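## Task

A loose, empty salt mill stands on the table; its body has four small claws gripping up around the base of the head, and a stripe on the body is aligned with a line on top of the head. Rotate the head clockwise (as viewed from above) by 7 quarter turns relative to the body, with full revolutions counting. The mill must finish standing upright on the table, motionless, with nothing squeezing it from two sides even slightly; release it and pull the hand away at the end.

## Robot and tools

Robot: a single arm (six joints) carrying a right-handed five-finger hand. Everything is controlled through one reference point, the hand point, fixed to the palm 0.05 m in front of it, where the index pad would meet the thumb tip in a pinch. Hand point axes: +z runs along straightened fingers (which extend 0.06 to 0.07 m past the point), +y points out of the palm, +x runs across the palm from thumb toward little finger. Across the palm the hand spans 0.08 m on the little-finger side; on the thumb side 0.02 m with the thumb swung in front of the palm, up to 0.09 m otherwise. A wrist bracket on the little-finger side protrudes 0.03 m beyond the point along +y and 0.11 m across the palm; it can collide. Rotating the hand, especially about x or y, shifts the point slightly.

Scene frame: origin on the table top under the arm base, +z up, +y to the left when looking along +x. Result lines report end_effector_position (m), end_effector_quat_wxyz, and velocities (m/s, rad/s) in this frame; printed positions drift more at long reach.

The row: every motion uses one list of 14 numbers, each in [-1, 1], in this order: dx, dy, dz, rx, ry, rz, little, ring, middle, index, thumb_bend, thumb_turn, force_limit, speed. The first six are an offset, not a pose: a target displacement of the hand point expressed in the hand point's own axes, counted from the pose in the latest result that showed it (before any such result in a scene, and for second or later calls in one reply, from where the robot stands when the action begins). 1.0 equals 0.6 m for dx, dy, dz and 180 degrees for rx, ry, rz, which form a single rotation vector. All zeros therefore pulls the arm back to that reference pose; it is not a pause. The six hand values are absolute targets: fingers +1 straight, -1 curled into the palm; thumb_bend +1 straight, -1 fully bent; thumb_turn +1 beside the palm, -1 in front of it facing the fingers. A pinch is roughly index -0.22, thumb_bend -0.75, thumb_turn -0.57. force_limit maps -1..+1 linearly to about 0..10 N at a fingertip (0..15 N for the two thumb motors) and only stops closing motors. speed maps -1..+1 to near zero..full, where full covers a finger's whole travel in 0.6 s; close at -0.9 or slower for a gentle grip, since fast fingers overshoot the limit. A motor only starts when its target changes by 0.01 or more, then locks when it arrives or hits the force limit; resending the same numbers keeps a grip; to loosen, send a target more open than hand_measured. A whole-hand wrap with the thumb in front of the palm fits objects 0.035 to 0.08 m wide, the object sitting on the wrist side of the hand point; turn the thumb before reaching.

Tools:
- execute_actions {"actions": [...], "pictures": bool}. Empty list returns the state only. One action: {"rows": [[14 numbers], ...], "steps": n}, up to 15 rows and 15 steps of 1/30 s; each row is held for one step, the last repeated; every row is measured from the same reference pose, not from the row before. One wait: {"steps": n} up to 300, counted from the previous result, so reply time is included.
- move {"target": [14 numbers], "speed": m/s 0.002 to 0.5 (default 0.25; rotation capped at twice that in rad/s), "stop_force": N 13 to 80, optional}. Straight path to one offset target (same reference rule), lasting 0.5 to 10 s; it does not avoid obstacles and can overshoot speed. With stop_force the path halts when the wrist sensor feels that much extra push along the line to the target, then steps back two control steps and holds; it needs the scene to have run 0.2 s, is unreliable on turning moves, and should be left out when backing away from contact. Its result adds a move: line with the ending (done, off_target, moving, held, fault, contact) and limits (paced = pose clipped, held = some steps blocked).
- wait {"seconds": 0 to 10}: lets time pass, sends nothing.
- zoom_image {"camera": cam_high | cam_low | cam_wrist, "region": [x0, y0, x1, y1]} in pixels, at most 504 by 504; images are cam_high 672x504, cam_low 672x504, cam_wrist 504x504.
- show_instructions: shows the reference images.
- finished_scene {"scene": number}: ends and grades the current scene, irreversible.

Reading results: Wrist force and Wrist torque are in the hand's own axes, noisy (offset up to about 5.5 N, noise up to 3.4 N, saturating near 100 N). hand_measured, hand_stopped_by (moving, target, force, stalled, fault) and hand_load_n give six values in motor order; a lost grip shows as loads near 0. HELD or pose unreachable means a clearance check altered the command. Hand target shows where the controller is driving. Each step clips the command to within 100 mm and 16 degrees of the measured pose, and motion trails commands by about 0.17 s, so large moves may need a follow-up.

Avoid: the arm is stiff, so aiming even slightly past firm contact can trigger a 10 s stop (joint torque at its limit, or 150 N external force). Approach slowly with stop_force. Holding loads heats motors (warning at 70 °C, braking at 85 °C). Do not knock the mill over or off the table, and at the end open the hand fully and withdraw so it stands free and still.

Each tool is called after "Request:" as name([rows], argument=value, ...), one row to a line, values as JSON.

Reference images:

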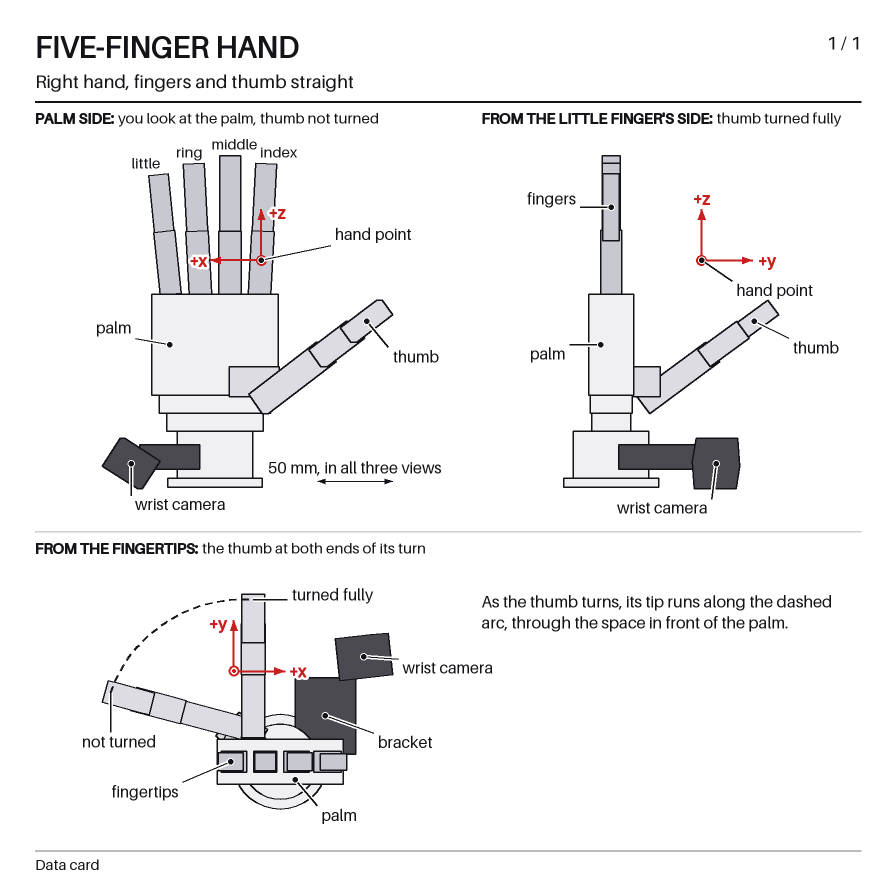

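## Session

Request:
execute_actions(actions=[])

Scene clock: 0.00 s of 11100.00 s.
end_effector_position=(+0.9298, -0.0998, +0.2576) hand_measured=(+1.000, +1.000, +1.000, +1.000, +1.000, +1.000) hand_load_n=(+0.0, +0.0, +0.0, +0.0, +0.0, +0.0) hand_stopped_by=(target, target, target, target, target, target) hand_force_limit=0.00 hand_speed=-0.80 end_effector_quat_wxyz=(+0.099, +0.991, +0.092, -0.018) end_effector_velocity=(-0.000, -0.000, +0.001) end_effector_angular_velocity=(-0.000, +0.000, +0.000)
Joint positions: [-0.128 -0.644  0.756  1.444  1.763  1.214]
Joint velocities: [-0.    -0.001  0.     0.001  0.    -0.   ]
Wrist force (N, on the end effector, along its own x y z axes, offset not removed): no reading
Wrist torque (N m, same axes, about the end effector's origin, offset not removed): no reading
Hand target: +0.930, -0.100, +0.258; +0.099, +0.991, +0.092, -0.018

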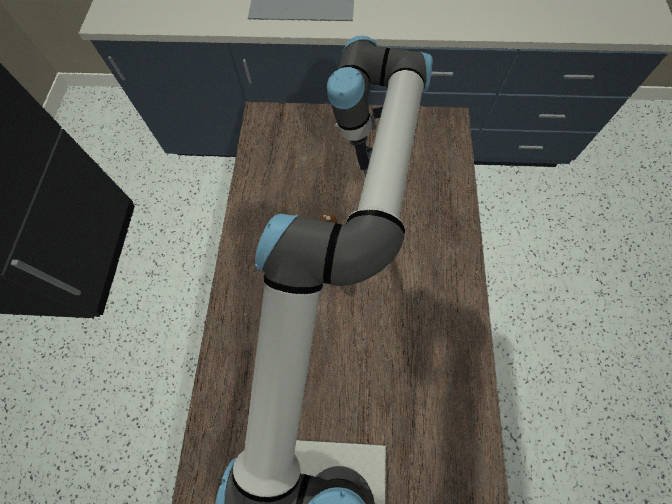

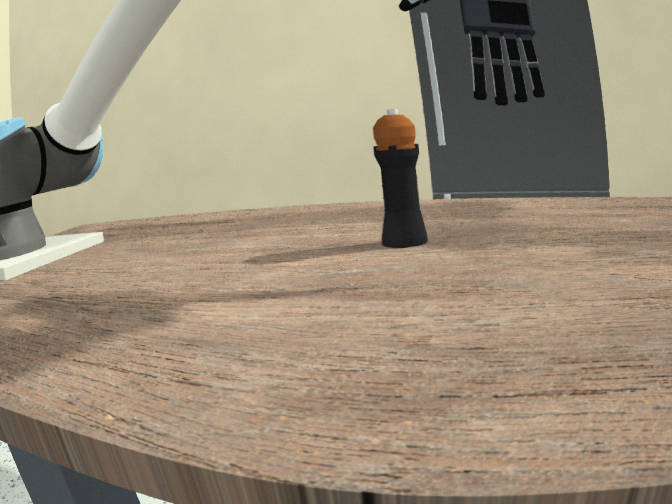

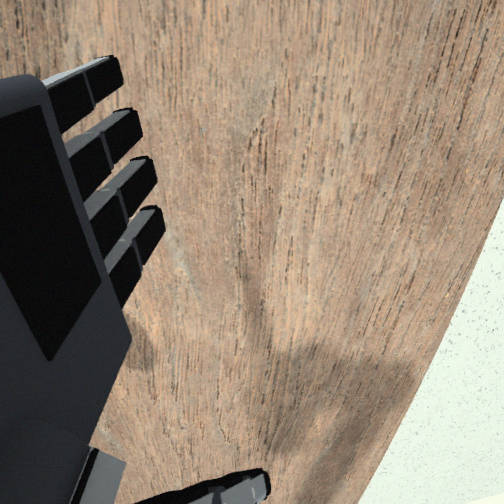

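Request:
move(target=[-0.171,-0.181,-0.112,0.063,0.0115,0.0587,1,1,1,1,1,-1,0,0.5])

Scene clock: 6.70 s of 11100.00 s.
end_effector_position=(+0.8100, -0.0002, +0.3076) hand_measured=(+1.000, +1.000, +1.000, +1.000, +1.000, -1.000) hand_load_n=(+0.0, +0.0, +0.0, +0.0, +0.0, +0.0) hand_stopped_by=(target, target, target, target, target, target) hand_force_limit=0.00 hand_speed=0.50 end_effector_quat_wxyz=(+0.001, +1.000, +0.000, -0.000) end_effector_velocity=(-0.002, -0.000, +0.001) end_effector_angular_velocity=(+0.003, -0.003, -0.004)
Joint positions: [-0.1   -0.894  1.082  1.385  1.563  1.428]
Joint velocities: [-0.002 -0.005  0.007 -0.004 -0.003  0.003]
Wrist force (N, on the end effector, along its own x y z axes, offset not removed): [0.9 -1.0 -2.3]
Wrist torque (N m, same axes, about the end effector's origin, offset not removed): [0.07 -0.34 0.25]
Hand target: +0.810, -0.000, +0.308; +0.001, +1.000, -0.000, +0.000
Off the commanded pose: 0.000 m, 0 deg.
After step 90, 2.33 s passed at rest.
move: done
camera_calibration (this result's frames):
cam_wrist: T_world_to_cam=[[-0.130914, -0.990573, -0.0403442, 0.130118], [-0.867333, 0.0947256, 0.488631, 0.560148], [-0.480202, 0.0989604, -0.871558, 0.785067], [0, 0, 0, 1]] pos_world=[0.879861, -0.00185951, 0.415775]

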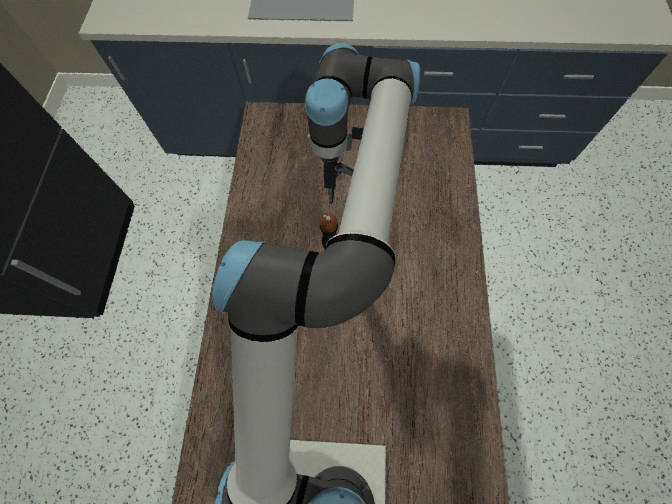

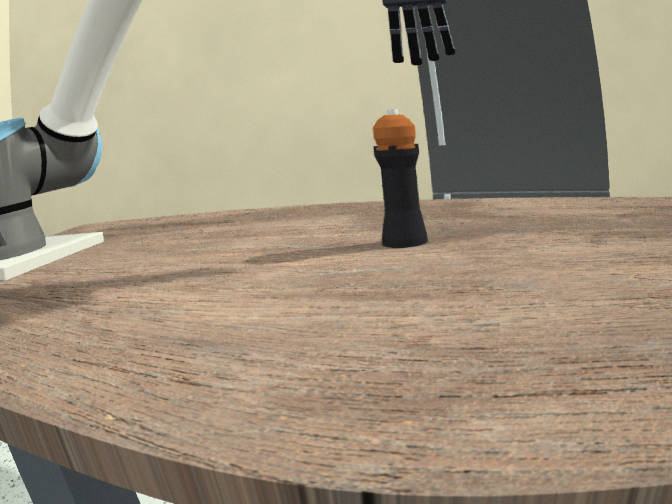

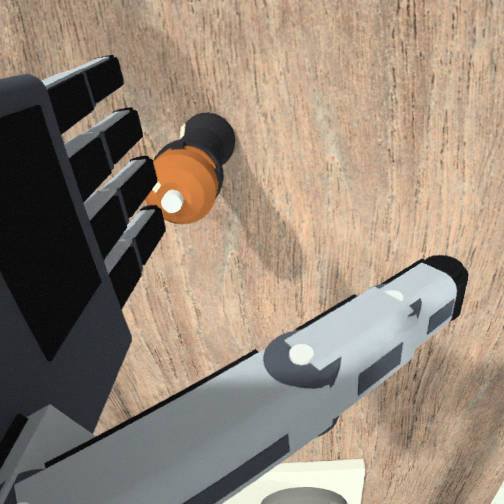

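Request:
move(target=[-0.0467,-0.1033,0.113,0.222,0,0,1,1,1,1,1,-1,0,0.5])

Scene clock: 16.80 s of 11100.00 s.
end_effector_position=(+0.7823, +0.0613, +0.2401) hand_measured=(+1.000, +1.000, +1.000, +1.000, +1.000, -1.000) hand_load_n=(+0.0, +0.0, +0.0, +0.0, +0.0, +0.0) hand_stopped_by=(target, target, target, target, target, target) hand_force_limit=0.00 hand_speed=0.50 end_effector_quat_wxyz=(-0.340, +0.940, -0.000, -0.000) end_effector_velocity=(-0.001, +0.002, -0.002) end_effector_angular_velocity=(+0.015, +0.001, +0.004)
Joint positions: [-0.255 -0.885  1.287  1.414  0.905  1.188]
Joint velocities: [-0.002  0.003  0.005  0.004 -0.012 -0.011]
Wrist force (N, on the end effector, along its own x y z axes, offset not removed): [1.6 -0.9 -3.6]
Wrist torque (N m, same axes, about the end effector's origin, offset not removed): [0.21 -0.46 0.15]
Hand target: +0.782, +0.061, +0.240; -0.341, +0.940, -0.000, -0.000
Off the commanded pose: 0.001 m, 0 deg.
After step 90, 5.13 s passed at rest.
move: done
camera_calibration (this result's frames):
cam_wrist: T_world_to_cam=[[-0.131724, -0.734505, -0.665696, 0.319802], [-0.86702, -0.24018, 0.436566, 0.595992], [-0.480547, 0.634678, -0.605193, 0.610309], [0, 0, 0, 1]] pos_world=[0.852144, -0.00930807, 0.322056]

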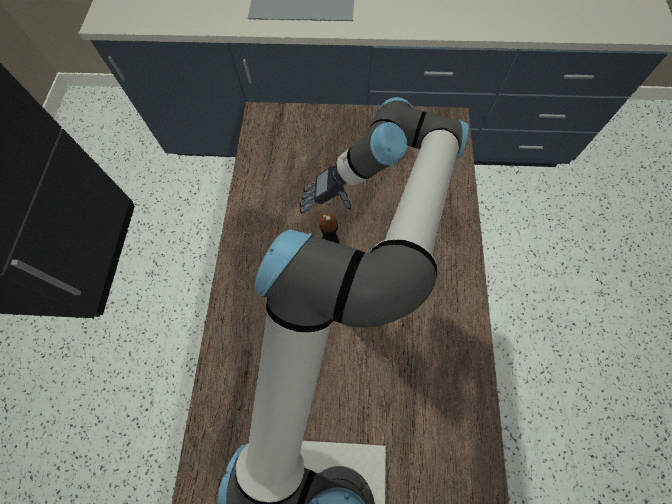

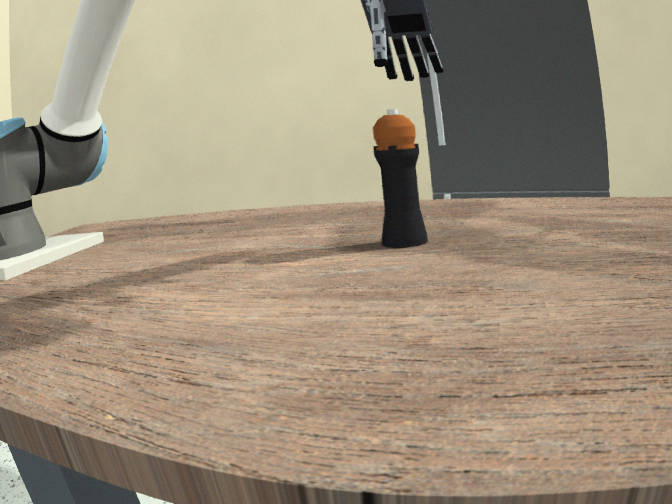

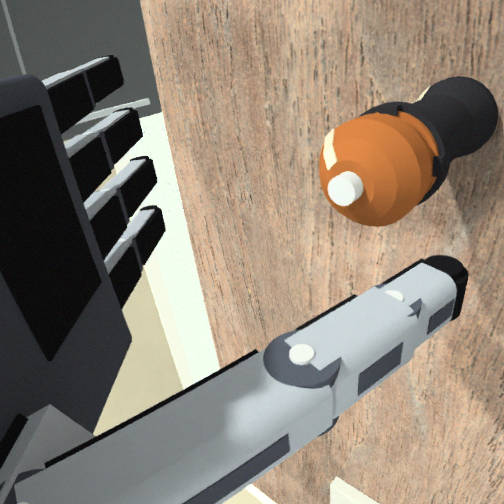

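Request:
move(target=[0,0.0783,0.091,0,0,0,1,1,1,1,1,-1,0,0.5], speed=0.08)

Scene clock: 20.33 s of 11100.00 s.
end_effector_position=(+0.7823, +0.0599, +0.1685) hand_measured=(+1.000, +1.000, +1.000, +1.000, +1.000, -1.000) hand_load_n=(+0.0, +0.0, +0.0, +0.0, +0.0, +0.0) hand_stopped_by=(target, target, target, target, target, target) hand_force_limit=0.00 hand_speed=0.50 end_effector_quat_wxyz=(-0.340, +0.940, -0.000, -0.000) end_effector_velocity=(+0.001, -0.000, -0.002) end_effector_angular_velocity=(-0.002, -0.002, +0.000)
Joint positions: [-0.256 -0.832  1.332  1.317  0.905  1.187]
Joint velocities: [ 0.     0.002 -0.    -0.004  0.001 -0.   ]
Wrist force (N, on the end effector, along its own x y z axes, offset not removed): [-2.9 -1.1 -1.8]
Wrist torque (N m, same axes, about the end effector's origin, offset not removed): [0.03 0.23 -0.10]
Hand target: +0.782, +0.060, +0.168; -0.340, +0.940, -0.000, -0.000
Off the commanded pose: 0.000 m, 0 deg.
move: done
camera_calibration (this result's frames):
cam_wrist: T_world_to_cam=[[-0.131722, -0.734497, -0.665705, 0.271119], [-0.867016, -0.240191, 0.436568, 0.627032], [-0.480554, 0.634682, -0.605183, 0.567814], [0, 0, 0, 1]] pos_world=[0.852224, -0.010638, 0.250374]

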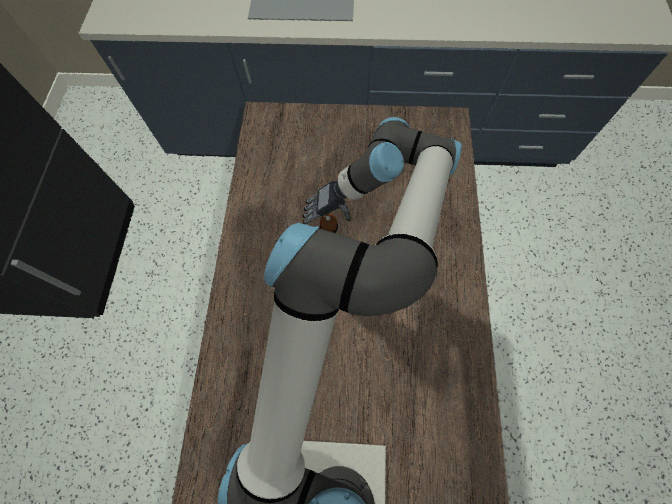

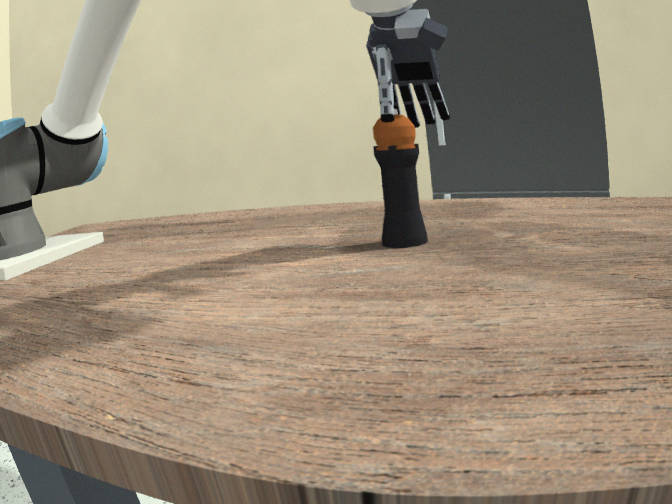

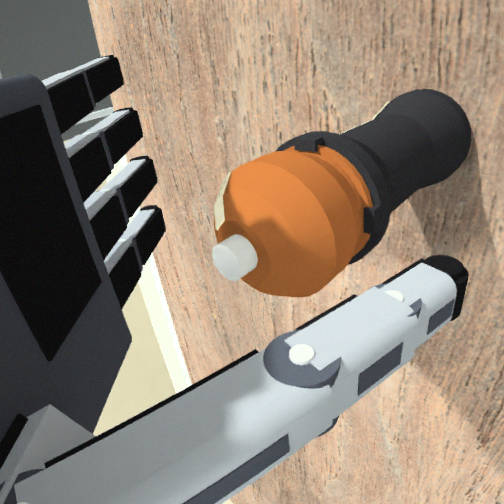

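Request:
move(target=[0,0.0129,0.0153,0,0,0,1,1,0.4,0.4,0.4,-1,-0.4,-0.5], speed=0.03)

Request:
zoom_image(camera="cam_low", region=[320, 20, 480, 180])

Scene clock: 24.07 s of 11100.00 s.
end_effector_position=(+0.7824, +0.0598, +0.1565) hand_measured=(+1.000, +1.000, +0.400, +0.400, +0.400, -1.000) hand_load_n=(+0.0, +0.0, +0.5, +3.0, +0.0, +0.0) hand_stopped_by=(target, target, target, target, target, target) hand_force_limit=-0.40 hand_speed=-0.50 end_effector_quat_wxyz=(-0.340, +0.940, -0.000, -0.000) end_effector_velocity=(+0.001, -0.000, -0.000) end_effector_angular_velocity=(+0.001, -0.002, +0.001)
Joint positions: [-0.256 -0.822  1.338  1.301  0.905  1.187]
Joint velocities: [-0.001  0.001 -0.001  0.    -0.001 -0.002]
Wrist force (N, on the end effector, along its own x y z axes, offset not removed): [-3.2 -5.6 -5.3]
Wrist torque (N m, same axes, about the end effector's origin, offset not removed): [0.67 0.21 0.01]
Hand target: +0.782, +0.060, +0.156; -0.340, +0.940, -0.000, -0.000
Off the commanded pose: 0.000 m, 0 deg.
move: done
camera_calibration (this result's frames):
cam_wrist: T_world_to_cam=[[-0.13173, -0.734503, -0.665697, 0.26305], [-0.86702, -0.240176, 0.436568, 0.632258], [-0.480545, 0.634682, -0.60519, 0.560626], [0, 0, 0, 1]] pos_world=[0.852238, -0.0107551, 0.238373]

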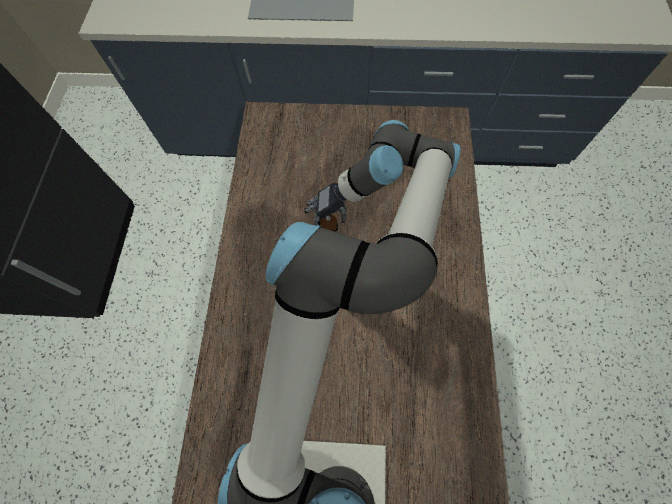

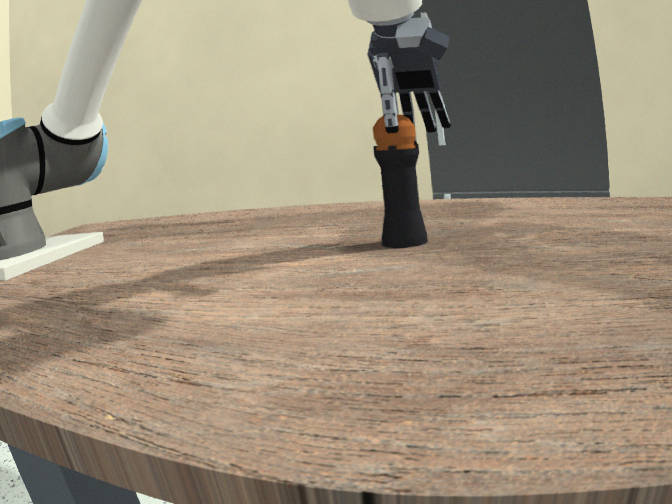

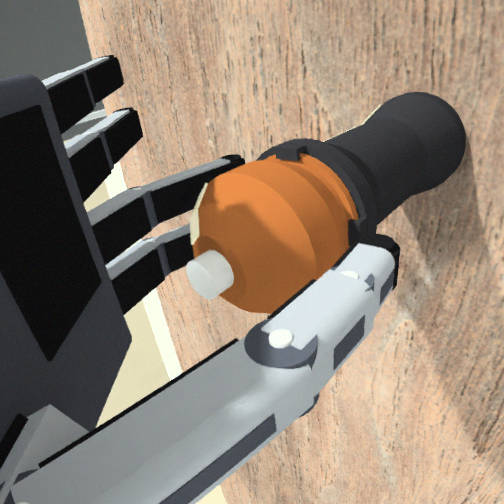

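Region (320, 20, 480, 180) of cam_low's 672x504 image, scaled by 3.150, with more detail than that image has.

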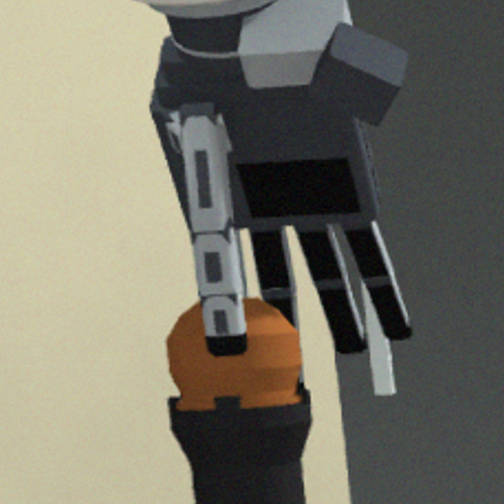

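Request:
move(target=[0,0,0,0,0,0,1,1,0.4,0.4,-0.6,-1,-0.3,-0.9])

Request:
zoom_image(camera="cam_low", region=[320, 20, 480, 180])

Scene clock: 29.50 s of 11100.00 s.
end_effector_position=(+0.7824, +0.0598, +0.1564) hand_measured=(+1.000, +1.000, +0.400, +0.402, -0.078, -1.000) hand_load_n=(+0.0, +0.0, +1.0, +5.5, +5.0, +0.0) hand_stopped_by=(target, target, target, target, force, target) hand_force_limit=-0.30 hand_speed=-0.90 end_effector_quat_wxyz=(-0.340, +0.940, -0.000, -0.000) end_effector_velocity=(-0.000, -0.002, -0.000) end_effector_angular_velocity=(-0.001, +0.002, -0.002)
Joint positions: [-0.256 -0.822  1.338  1.301  0.905  1.187]
Joint velocities: [-0.002  0.     0.     0.001  0.001  0.001]
Wrist force (N, on the end effector, along its own x y z axes, offset not removed): [-0.8 -2.7 -3.7]
Wrist torque (N m, same axes, about the end effector's origin, offset not removed): [0.60 -0.11 0.11]
Hand target: +0.782, +0.060, +0.156; -0.340, +0.940, -0.000, -0.000
Off the commanded pose: 0.000 m, 0 deg.
move: done
camera_calibration (this result's frames):
cam_wrist: T_world_to_cam=[[-0.131733, -0.734502, -0.665697, 0.263047], [-0.867018, -0.240176, 0.436571, 0.632259], [-0.480547, 0.634683, -0.605188, 0.560623], [0, 0, 0, 1]] pos_world=[0.852238, -0.0107551, 0.238366]

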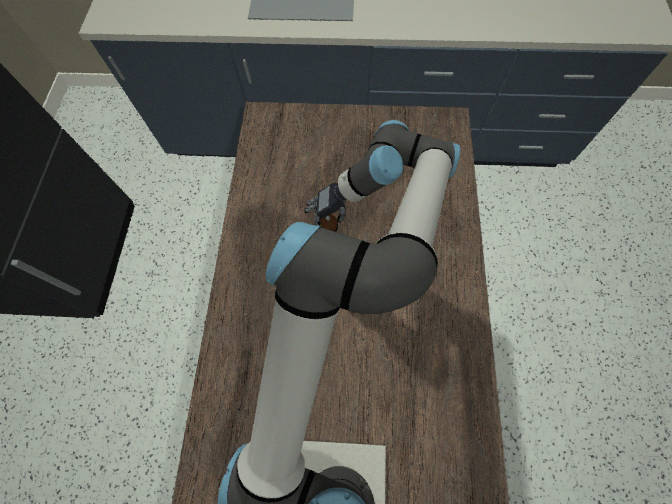

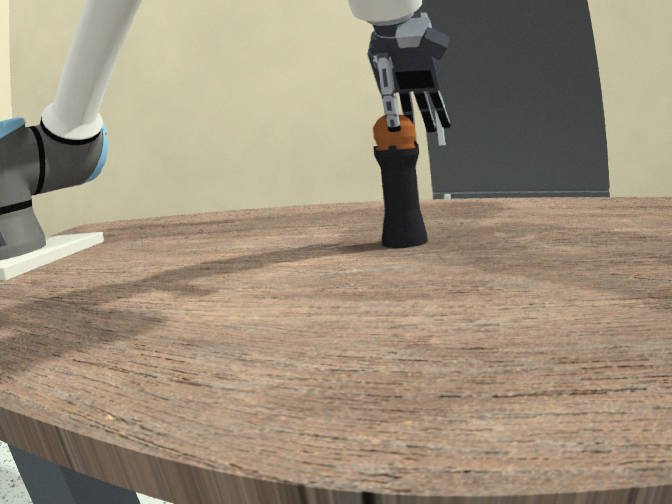

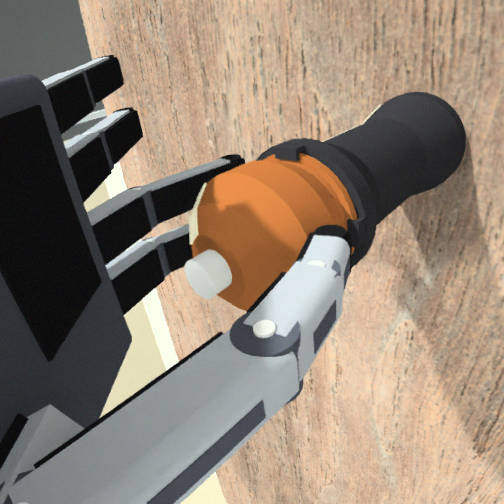

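Region (320, 20, 480, 180) of cam_low's 672x504 image, scaled by 3.150, with more detail than that image has.

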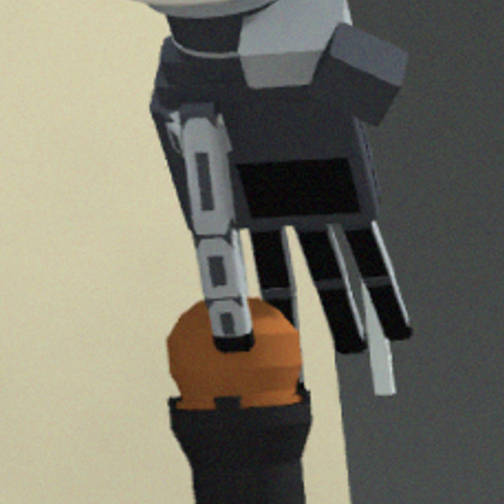

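Request:
move(target=[0,0.0016,0.0019,0,0,0,1,1,0.1,0.4,-0.6,-1,0.2,-0.9], speed=0.005)

Request:
move(target=[-0.0124,-0.008,0.0067,0,0.1067,0.128,1,1,0.1,0.4,-0.6,-1,0.2,-0.9], speed=0.1)

Request:
zoom_image(camera="cam_low", region=[300, 40, 520, 260])

Scene clock: 32.63 s of 11100.00 s.
end_effector_position=(+0.7824, +0.0598, +0.1551) hand_measured=(+1.000, +1.000, +0.380, +0.402, -0.078, -1.000) hand_load_n=(+0.0, +0.0, +7.0, +6.5, +6.5, +0.0) hand_stopped_by=(target, target, force, target, force, target) hand_force_limit=0.20 hand_speed=-0.90 end_effector_quat_wxyz=(-0.340, +0.940, -0.000, -0.000) end_effector_velocity=(-0.001, +0.000, -0.000) end_effector_angular_velocity=(-0.000, +0.001, +0.001)
Joint positions: [-0.256 -0.821  1.339  1.299  0.905  1.187]
Joint velocities: [ 0.    -0.     0.001 -0.     0.001 -0.001]
Wrist force (N, on the end effector, along its own x y z axes, offset not removed): [0.7 -18.7 -15.8]
Wrist torque (N m, same axes, about the end effector's origin, offset not removed): [1.00 0.23 -0.16]
Hand target: +0.782, +0.060, +0.155; -0.340, +0.940, -0.000, -0.000
Off the commanded pose: 0.000 m, 0 deg.
move: done
camera_calibration (this result's frames):
cam_wrist: T_world_to_cam=[[-0.131699, -0.734512, -0.665693, 0.262122], [-0.86704, -0.24017, 0.436531, 0.63287], [-0.480517, 0.634673, -0.605222, 0.559811], [0, 0, 0, 1]] pos_world=[0.852243, -0.0107689, 0.237035]

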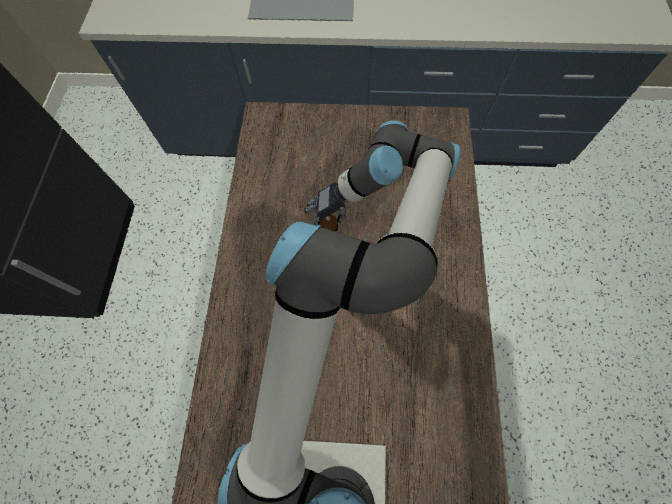

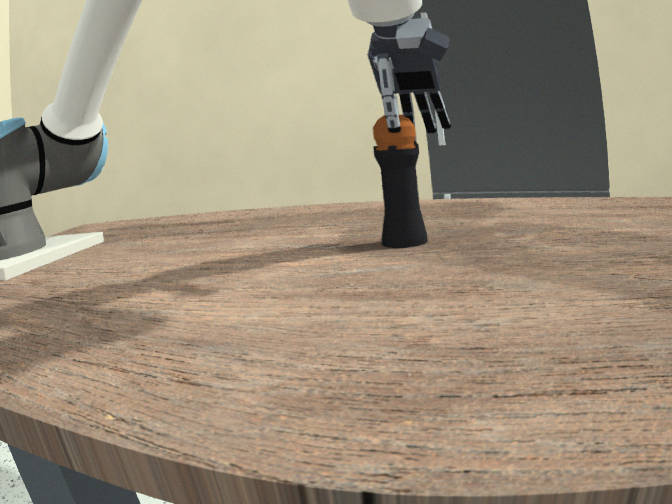

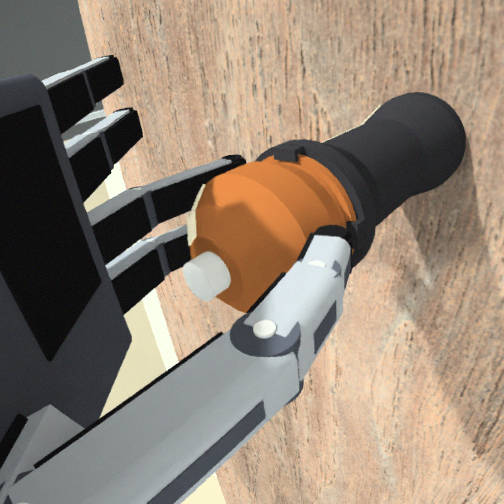

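Scene clock: 35.67 s of 11100.00 s.
end_effector_position=(+0.7749, +0.0660, +0.1550) hand_measured=(+1.000, +1.000, +0.380, +0.402, -0.076, -1.000) hand_load_n=(+0.0, +0.0, +7.0, +5.0, +9.0, -1.0) hand_stopped_by=(target, target, force, target, force, target) hand_force_limit=0.20 hand_speed=-0.90 end_effector_quat_wxyz=(-0.329, +0.909, -0.242, +0.087) end_effector_velocity=(+0.001, -0.001, +0.001) end_effector_angular_velocity=(-0.002, -0.004, -0.016)
Joint positions: [-0.276 -0.967  1.5    0.876  0.885  1.833]
Joint velocities: [-0.001 -0.006  0.005 -0.015  0.003  0.019]
Wrist force (N, on the end effector, along its own x y z axes, offset not removed): [-2.8 -9.0 -10.6]
Wrist torque (N m, same axes, about the end effector's origin, offset not removed): [0.68 0.15 -0.21]
Hand target: +0.775, +0.066, +0.155; -0.329, +0.908, -0.243, +0.088
Off the commanded pose: 0.000 m, 0 deg.
move: done
camera_calibration (this result's frames):
cam_wrist: T_world_to_cam=[[-0.479503, -0.571377, -0.666037, 0.524404], [-0.871765, 0.223222, 0.436116, 0.601039], [-0.100512, 0.789747, -0.605142, 0.24755], [0, 0, 0, 1]] pos_world=[0.8003, -0.0300347, 0.236953]

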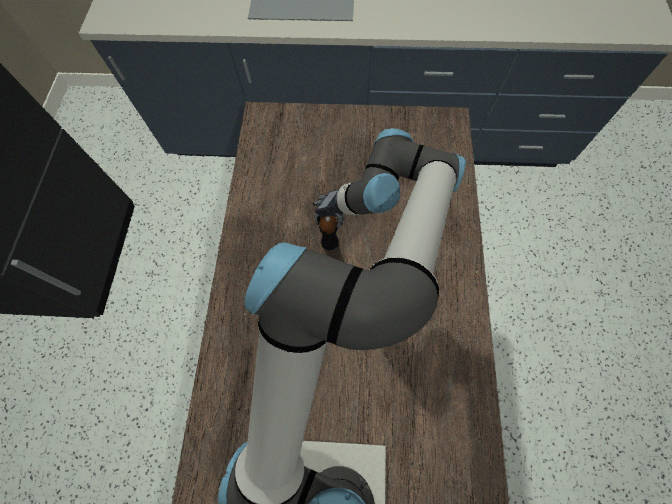

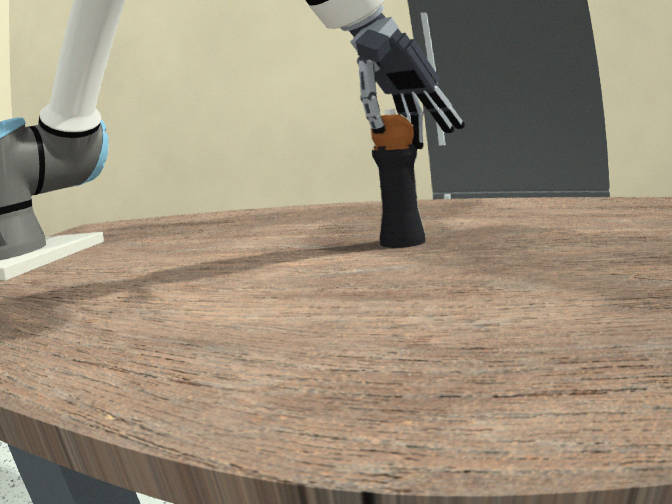

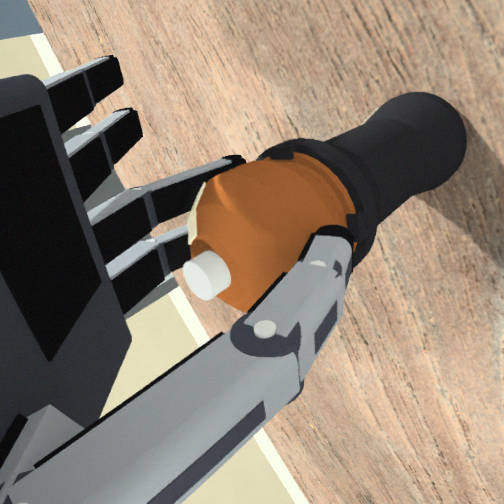

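Region (300, 40, 520, 260) of cam_low's 672x504 image, scaled by 2.291, with more detail than that image has.

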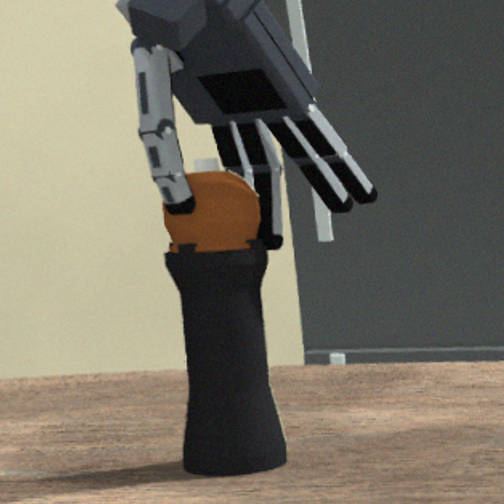

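Request:
move(target=[0,-0.0032,-0.0038,0,0,0,1,1,0.6,0.6,0.3,-1,0.2,0], speed=0.02)

Request:
move(target=[0,0.005,0.0008,0.0556,0,0,1,1,0.6,0.6,0.3,-1,0.2,0], speed=0.1)

Request:
move(target=[0,0,0,0,0,0,1,1,0.0,0.0,-0.5,-1,-0.4,-0.88])

Request:
zoom_image(camera="cam_low", region=[300, 40, 520, 260])

Scene clock: 40.20 s of 11100.00 s.
end_effector_position=(+0.7749, +0.0661, +0.1578) hand_measured=(+1.000, +1.000, +0.600, +0.600, +0.300, -1.000) hand_load_n=(+0.0, +0.0, +0.0, +0.0, +0.0, +0.0) hand_stopped_by=(target, target, target, target, target, target) hand_force_limit=0.20 hand_speed=0.00 end_effector_quat_wxyz=(-0.329, +0.909, -0.242, +0.087) end_effector_velocity=(+0.000, -0.001, +0.002) end_effector_angular_velocity=(+0.001, +0.002, -0.001)
Joint positions: [-0.276 -0.969  1.498  0.879  0.885  1.833]
Joint velocities: [-0.001 -0.    -0.002  0.005 -0.    -0.   ]
Wrist force (N, on the end effector, along its own x y z axes, offset not removed): [-0.4 -1.4 -0.7]
Wrist torque (N m, same axes, about the end effector's origin, offset not removed): [-0.13 -0.30 0.04]
Hand target: +0.775, +0.066, +0.158; -0.329, +0.909, -0.242, +0.087
Off the commanded pose: 0.000 m, 0 deg.
After step 90, 0.83 s passed at rest.
move: done
camera_calibration (this result's frames):
cam_wrist: T_world_to_cam=[[-0.47952, -0.571388, -0.666015, 0.526314], [-0.871757, 0.22326, 0.436112, 0.599792], [-0.100494, 0.789728, -0.605169, 0.249119], [0, 0, 0, 1]] pos_world=[0.800286, -0.0299167, 0.239716]

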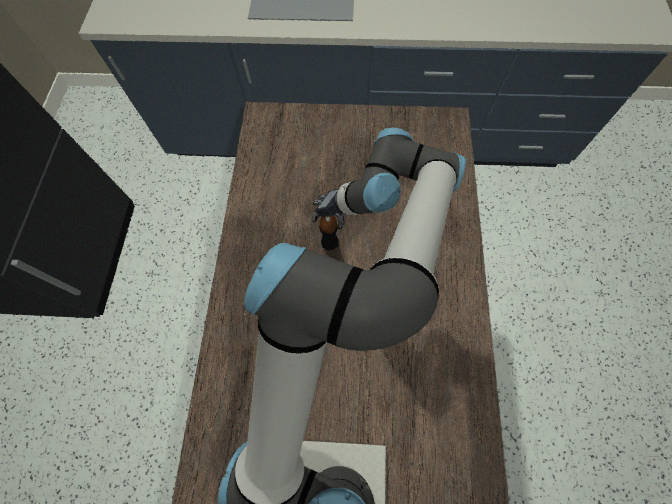

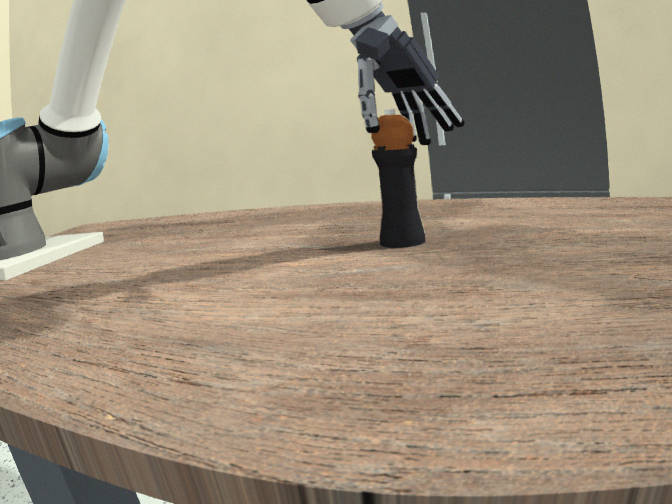

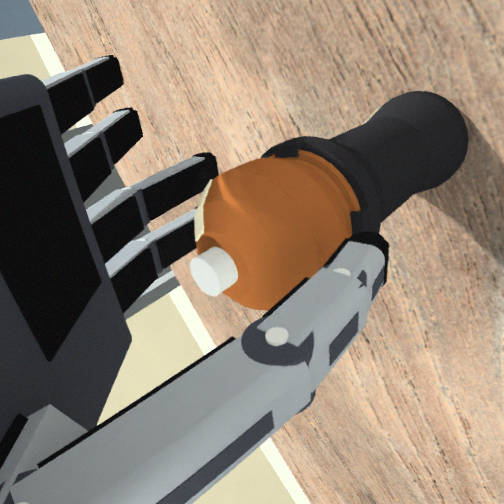

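Scene clock: 41.50 s of 11100.00 s.
end_effector_position=(+0.7739, +0.0643, +0.1556) hand_measured=(+1.000, +1.000, +0.600, +0.600, +0.300, -1.000) hand_load_n=(+0.0, +0.0, +0.0, +0.0, +0.0, +0.0) hand_stopped_by=(target, target, target, target, target, target) hand_force_limit=0.20 hand_speed=0.00 end_effector_quat_wxyz=(-0.406, +0.877, -0.234, +0.108) end_effector_velocity=(-0.001, +0.001, -0.000) end_effector_angular_velocity=(+0.013, -0.007, +0.000)
Joint positions: [-0.334 -0.97   1.556  0.821  0.707  1.793]
Joint velocities: [-0.004 -0.     0.006 -0.006 -0.016 -0.003]
Wrist force (N, on the end effector, along its own x y z axes, offset not removed): [-0.7 1.4 -3.1]
Wrist torque (N m, same axes, about the end effector's origin, offset not removed): [0.37 -0.17 0.14]
Hand target: +0.774, +0.064, +0.156; -0.407, +0.876, -0.234, +0.108
Off the commanded pose: 0.000 m, 0 deg.
move: done
camera_calibration (this result's frames):
cam_wrist: T_world_to_cam=[[-0.417035, -0.462497, -0.782418, 0.486167], [-0.907315, 0.161181, 0.38833, 0.639256], [-0.0534903, 0.871847, -0.486849, 0.189042], [0, 0, 0, 1]] pos_world=[0.792867, -0.0430014, 0.224179]

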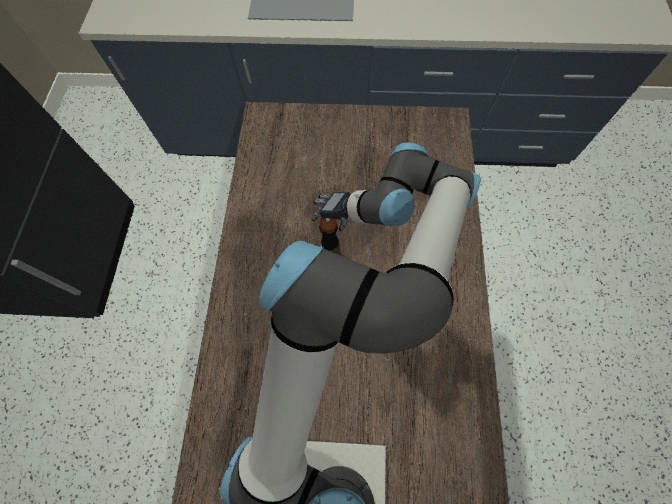

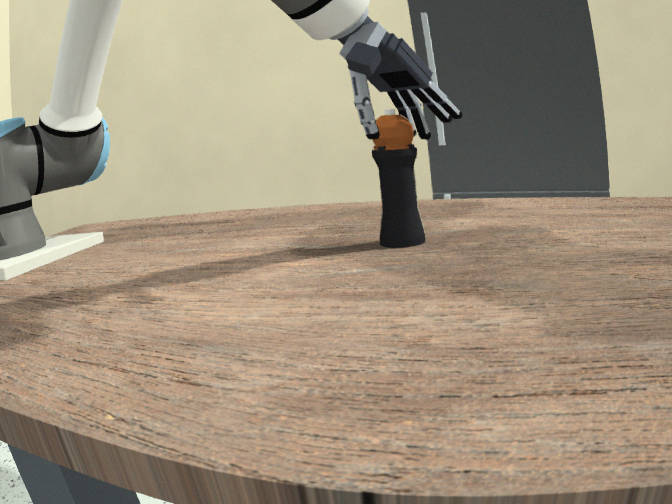

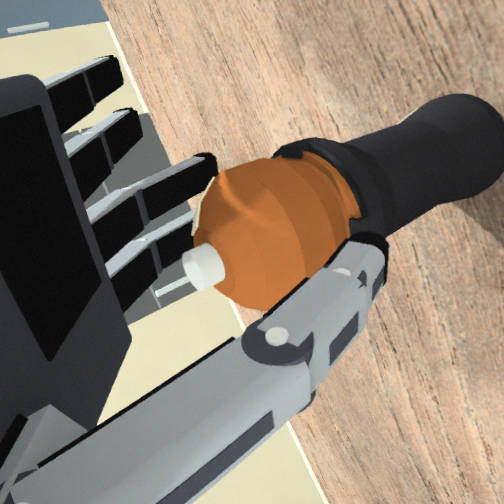

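Scene clock: 43.30 s of 11100.00 s.
end_effector_position=(+0.7739, +0.0643, +0.1556) hand_measured=(+1.000, +1.000, +0.296, +0.308, +0.110, -1.000) hand_load_n=(+0.0, +0.0, +3.0, +3.0, +4.5, +0.5) hand_stopped_by=(target, target, force, force, force, target) hand_force_limit=-0.40 hand_speed=-0.88 end_effector_quat_wxyz=(-0.406, +0.877, -0.234, +0.108) end_effector_velocity=(-0.001, -0.001, -0.000) end_effector_angular_velocity=(+0.001, +0.002, -0.001)
Joint positions: [-0.334 -0.97   1.556  0.821  0.707  1.793]
Joint velocities: [-0.001  0.     0.001  0.001 -0.    -0.   ]
Wrist force (N, on the end effector, along its own x y z axes, offset not removed): [-1.2 -2.1 -1.5]
Wrist torque (N m, same axes, about the end effector's origin, offset not removed): [0.29 -0.02 0.11]
Hand target: +0.774, +0.064, +0.156; -0.406, +0.877, -0.234, +0.108
Off the commanded pose: 0.000 m, 0 deg.
move: done
camera_calibration (this result's frames):
cam_wrist: T_world_to_cam=[[-0.417041, -0.462496, -0.782416, 0.486169], [-0.907312, 0.161175, 0.38834, 0.639256], [-0.0534993, 0.871849, -0.486844, 0.189042], [0, 0, 0, 1]] pos_world=[0.79287, -0.042998, 0.224172]

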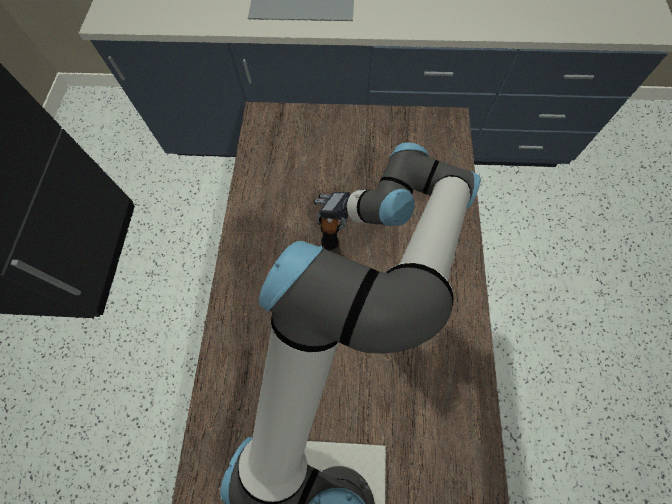

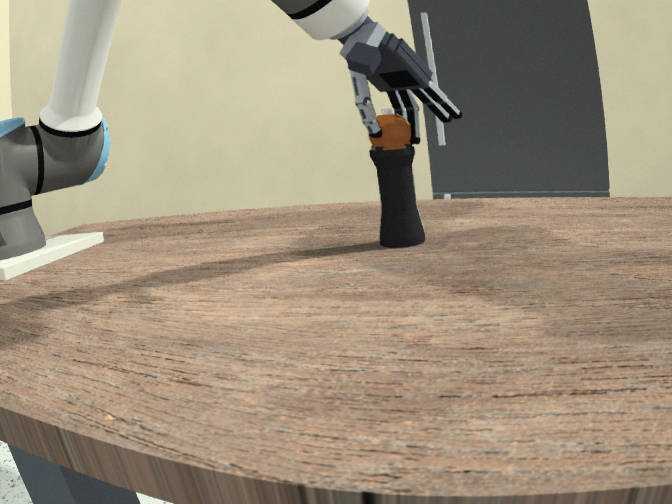

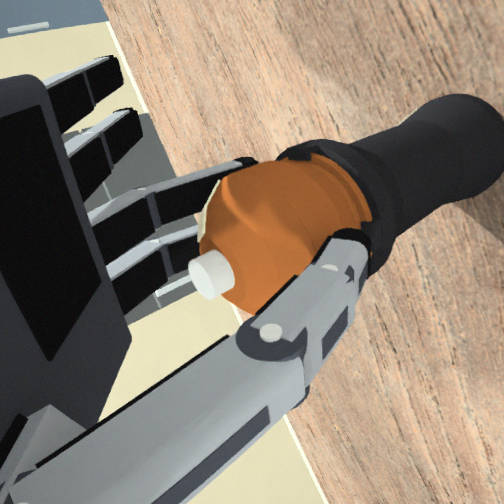

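Region (300, 40, 520, 260) of cam_low's 672x504 image, scaled by 2.291, with more detail than that image has.

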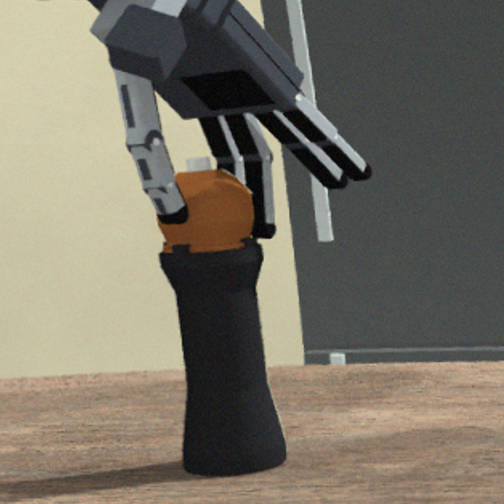

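Request:
move(target=[0,-0.006,0.007,0,0,0,1,1,0.0,0.0,-0.5,-1,-0.4,-0.88], speed=0.01)

Request:
zoom_image(camera="cam_low", region=[300, 40, 520, 260])

Scene clock: 45.53 s of 11100.00 s.
end_effector_position=(+0.7765, +0.0688, +0.1557) hand_measured=(+1.000, +1.000, +0.296, +0.308, +0.110, -1.000) hand_load_n=(+0.0, +0.0, +2.5, +3.0, +4.5, +0.5) hand_stopped_by=(target, target, force, force, force, target) hand_force_limit=-0.40 hand_speed=-0.88 end_effector_quat_wxyz=(-0.406, +0.877, -0.234, +0.108) end_effector_velocity=(+0.002, +0.002, +0.000) end_effector_angular_velocity=(-0.000, -0.001, -0.001)
Joint positions: [-0.327 -0.968  1.551  0.816  0.709  1.804]
Joint velocities: [ 0.004  0.001 -0.004 -0.003  0.001  0.007]
Wrist force (N, on the end effector, along its own x y z axes, offset not removed): [-2.0 0.2 -0.3]
Wrist torque (N m, same axes, about the end effector's origin, offset not removed): [0.03 0.08 -0.07]
Hand target: +0.777, +0.069, +0.156; -0.406, +0.877, -0.234, +0.108
Off the commanded pose: 0.000 m, 0 deg.
move: done
camera_calibration (this result's frames):
cam_wrist: T_world_to_cam=[[-0.417029, -0.462513, -0.782412, 0.489323], [-0.907316, 0.161149, 0.388342, 0.640849], [-0.0535288, 0.871844, -0.486849, 0.185306], [0, 0, 0, 1]] pos_world=[0.795433, -0.0385116, 0.2242]

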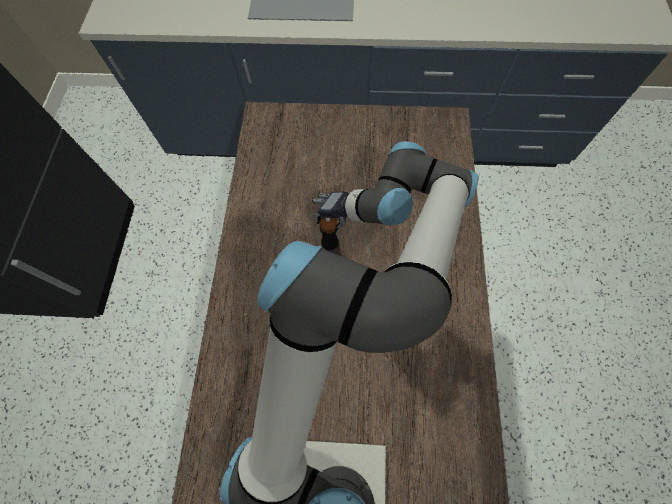

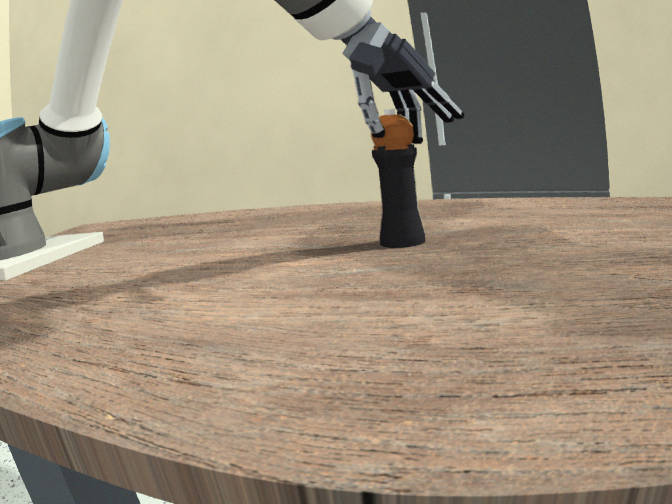

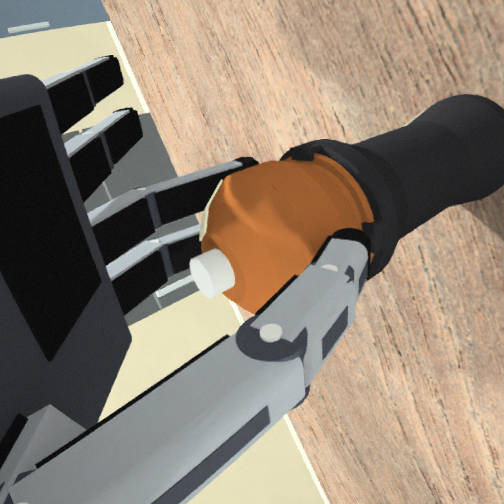

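Region (300, 40, 520, 260) of cam_low's 672x504 image, scaled by 2.291, with more detail than that image has.

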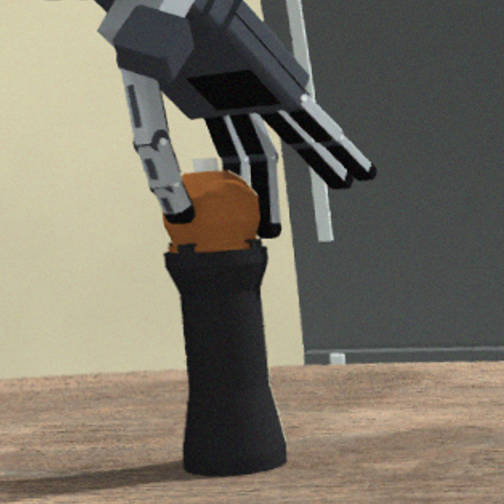

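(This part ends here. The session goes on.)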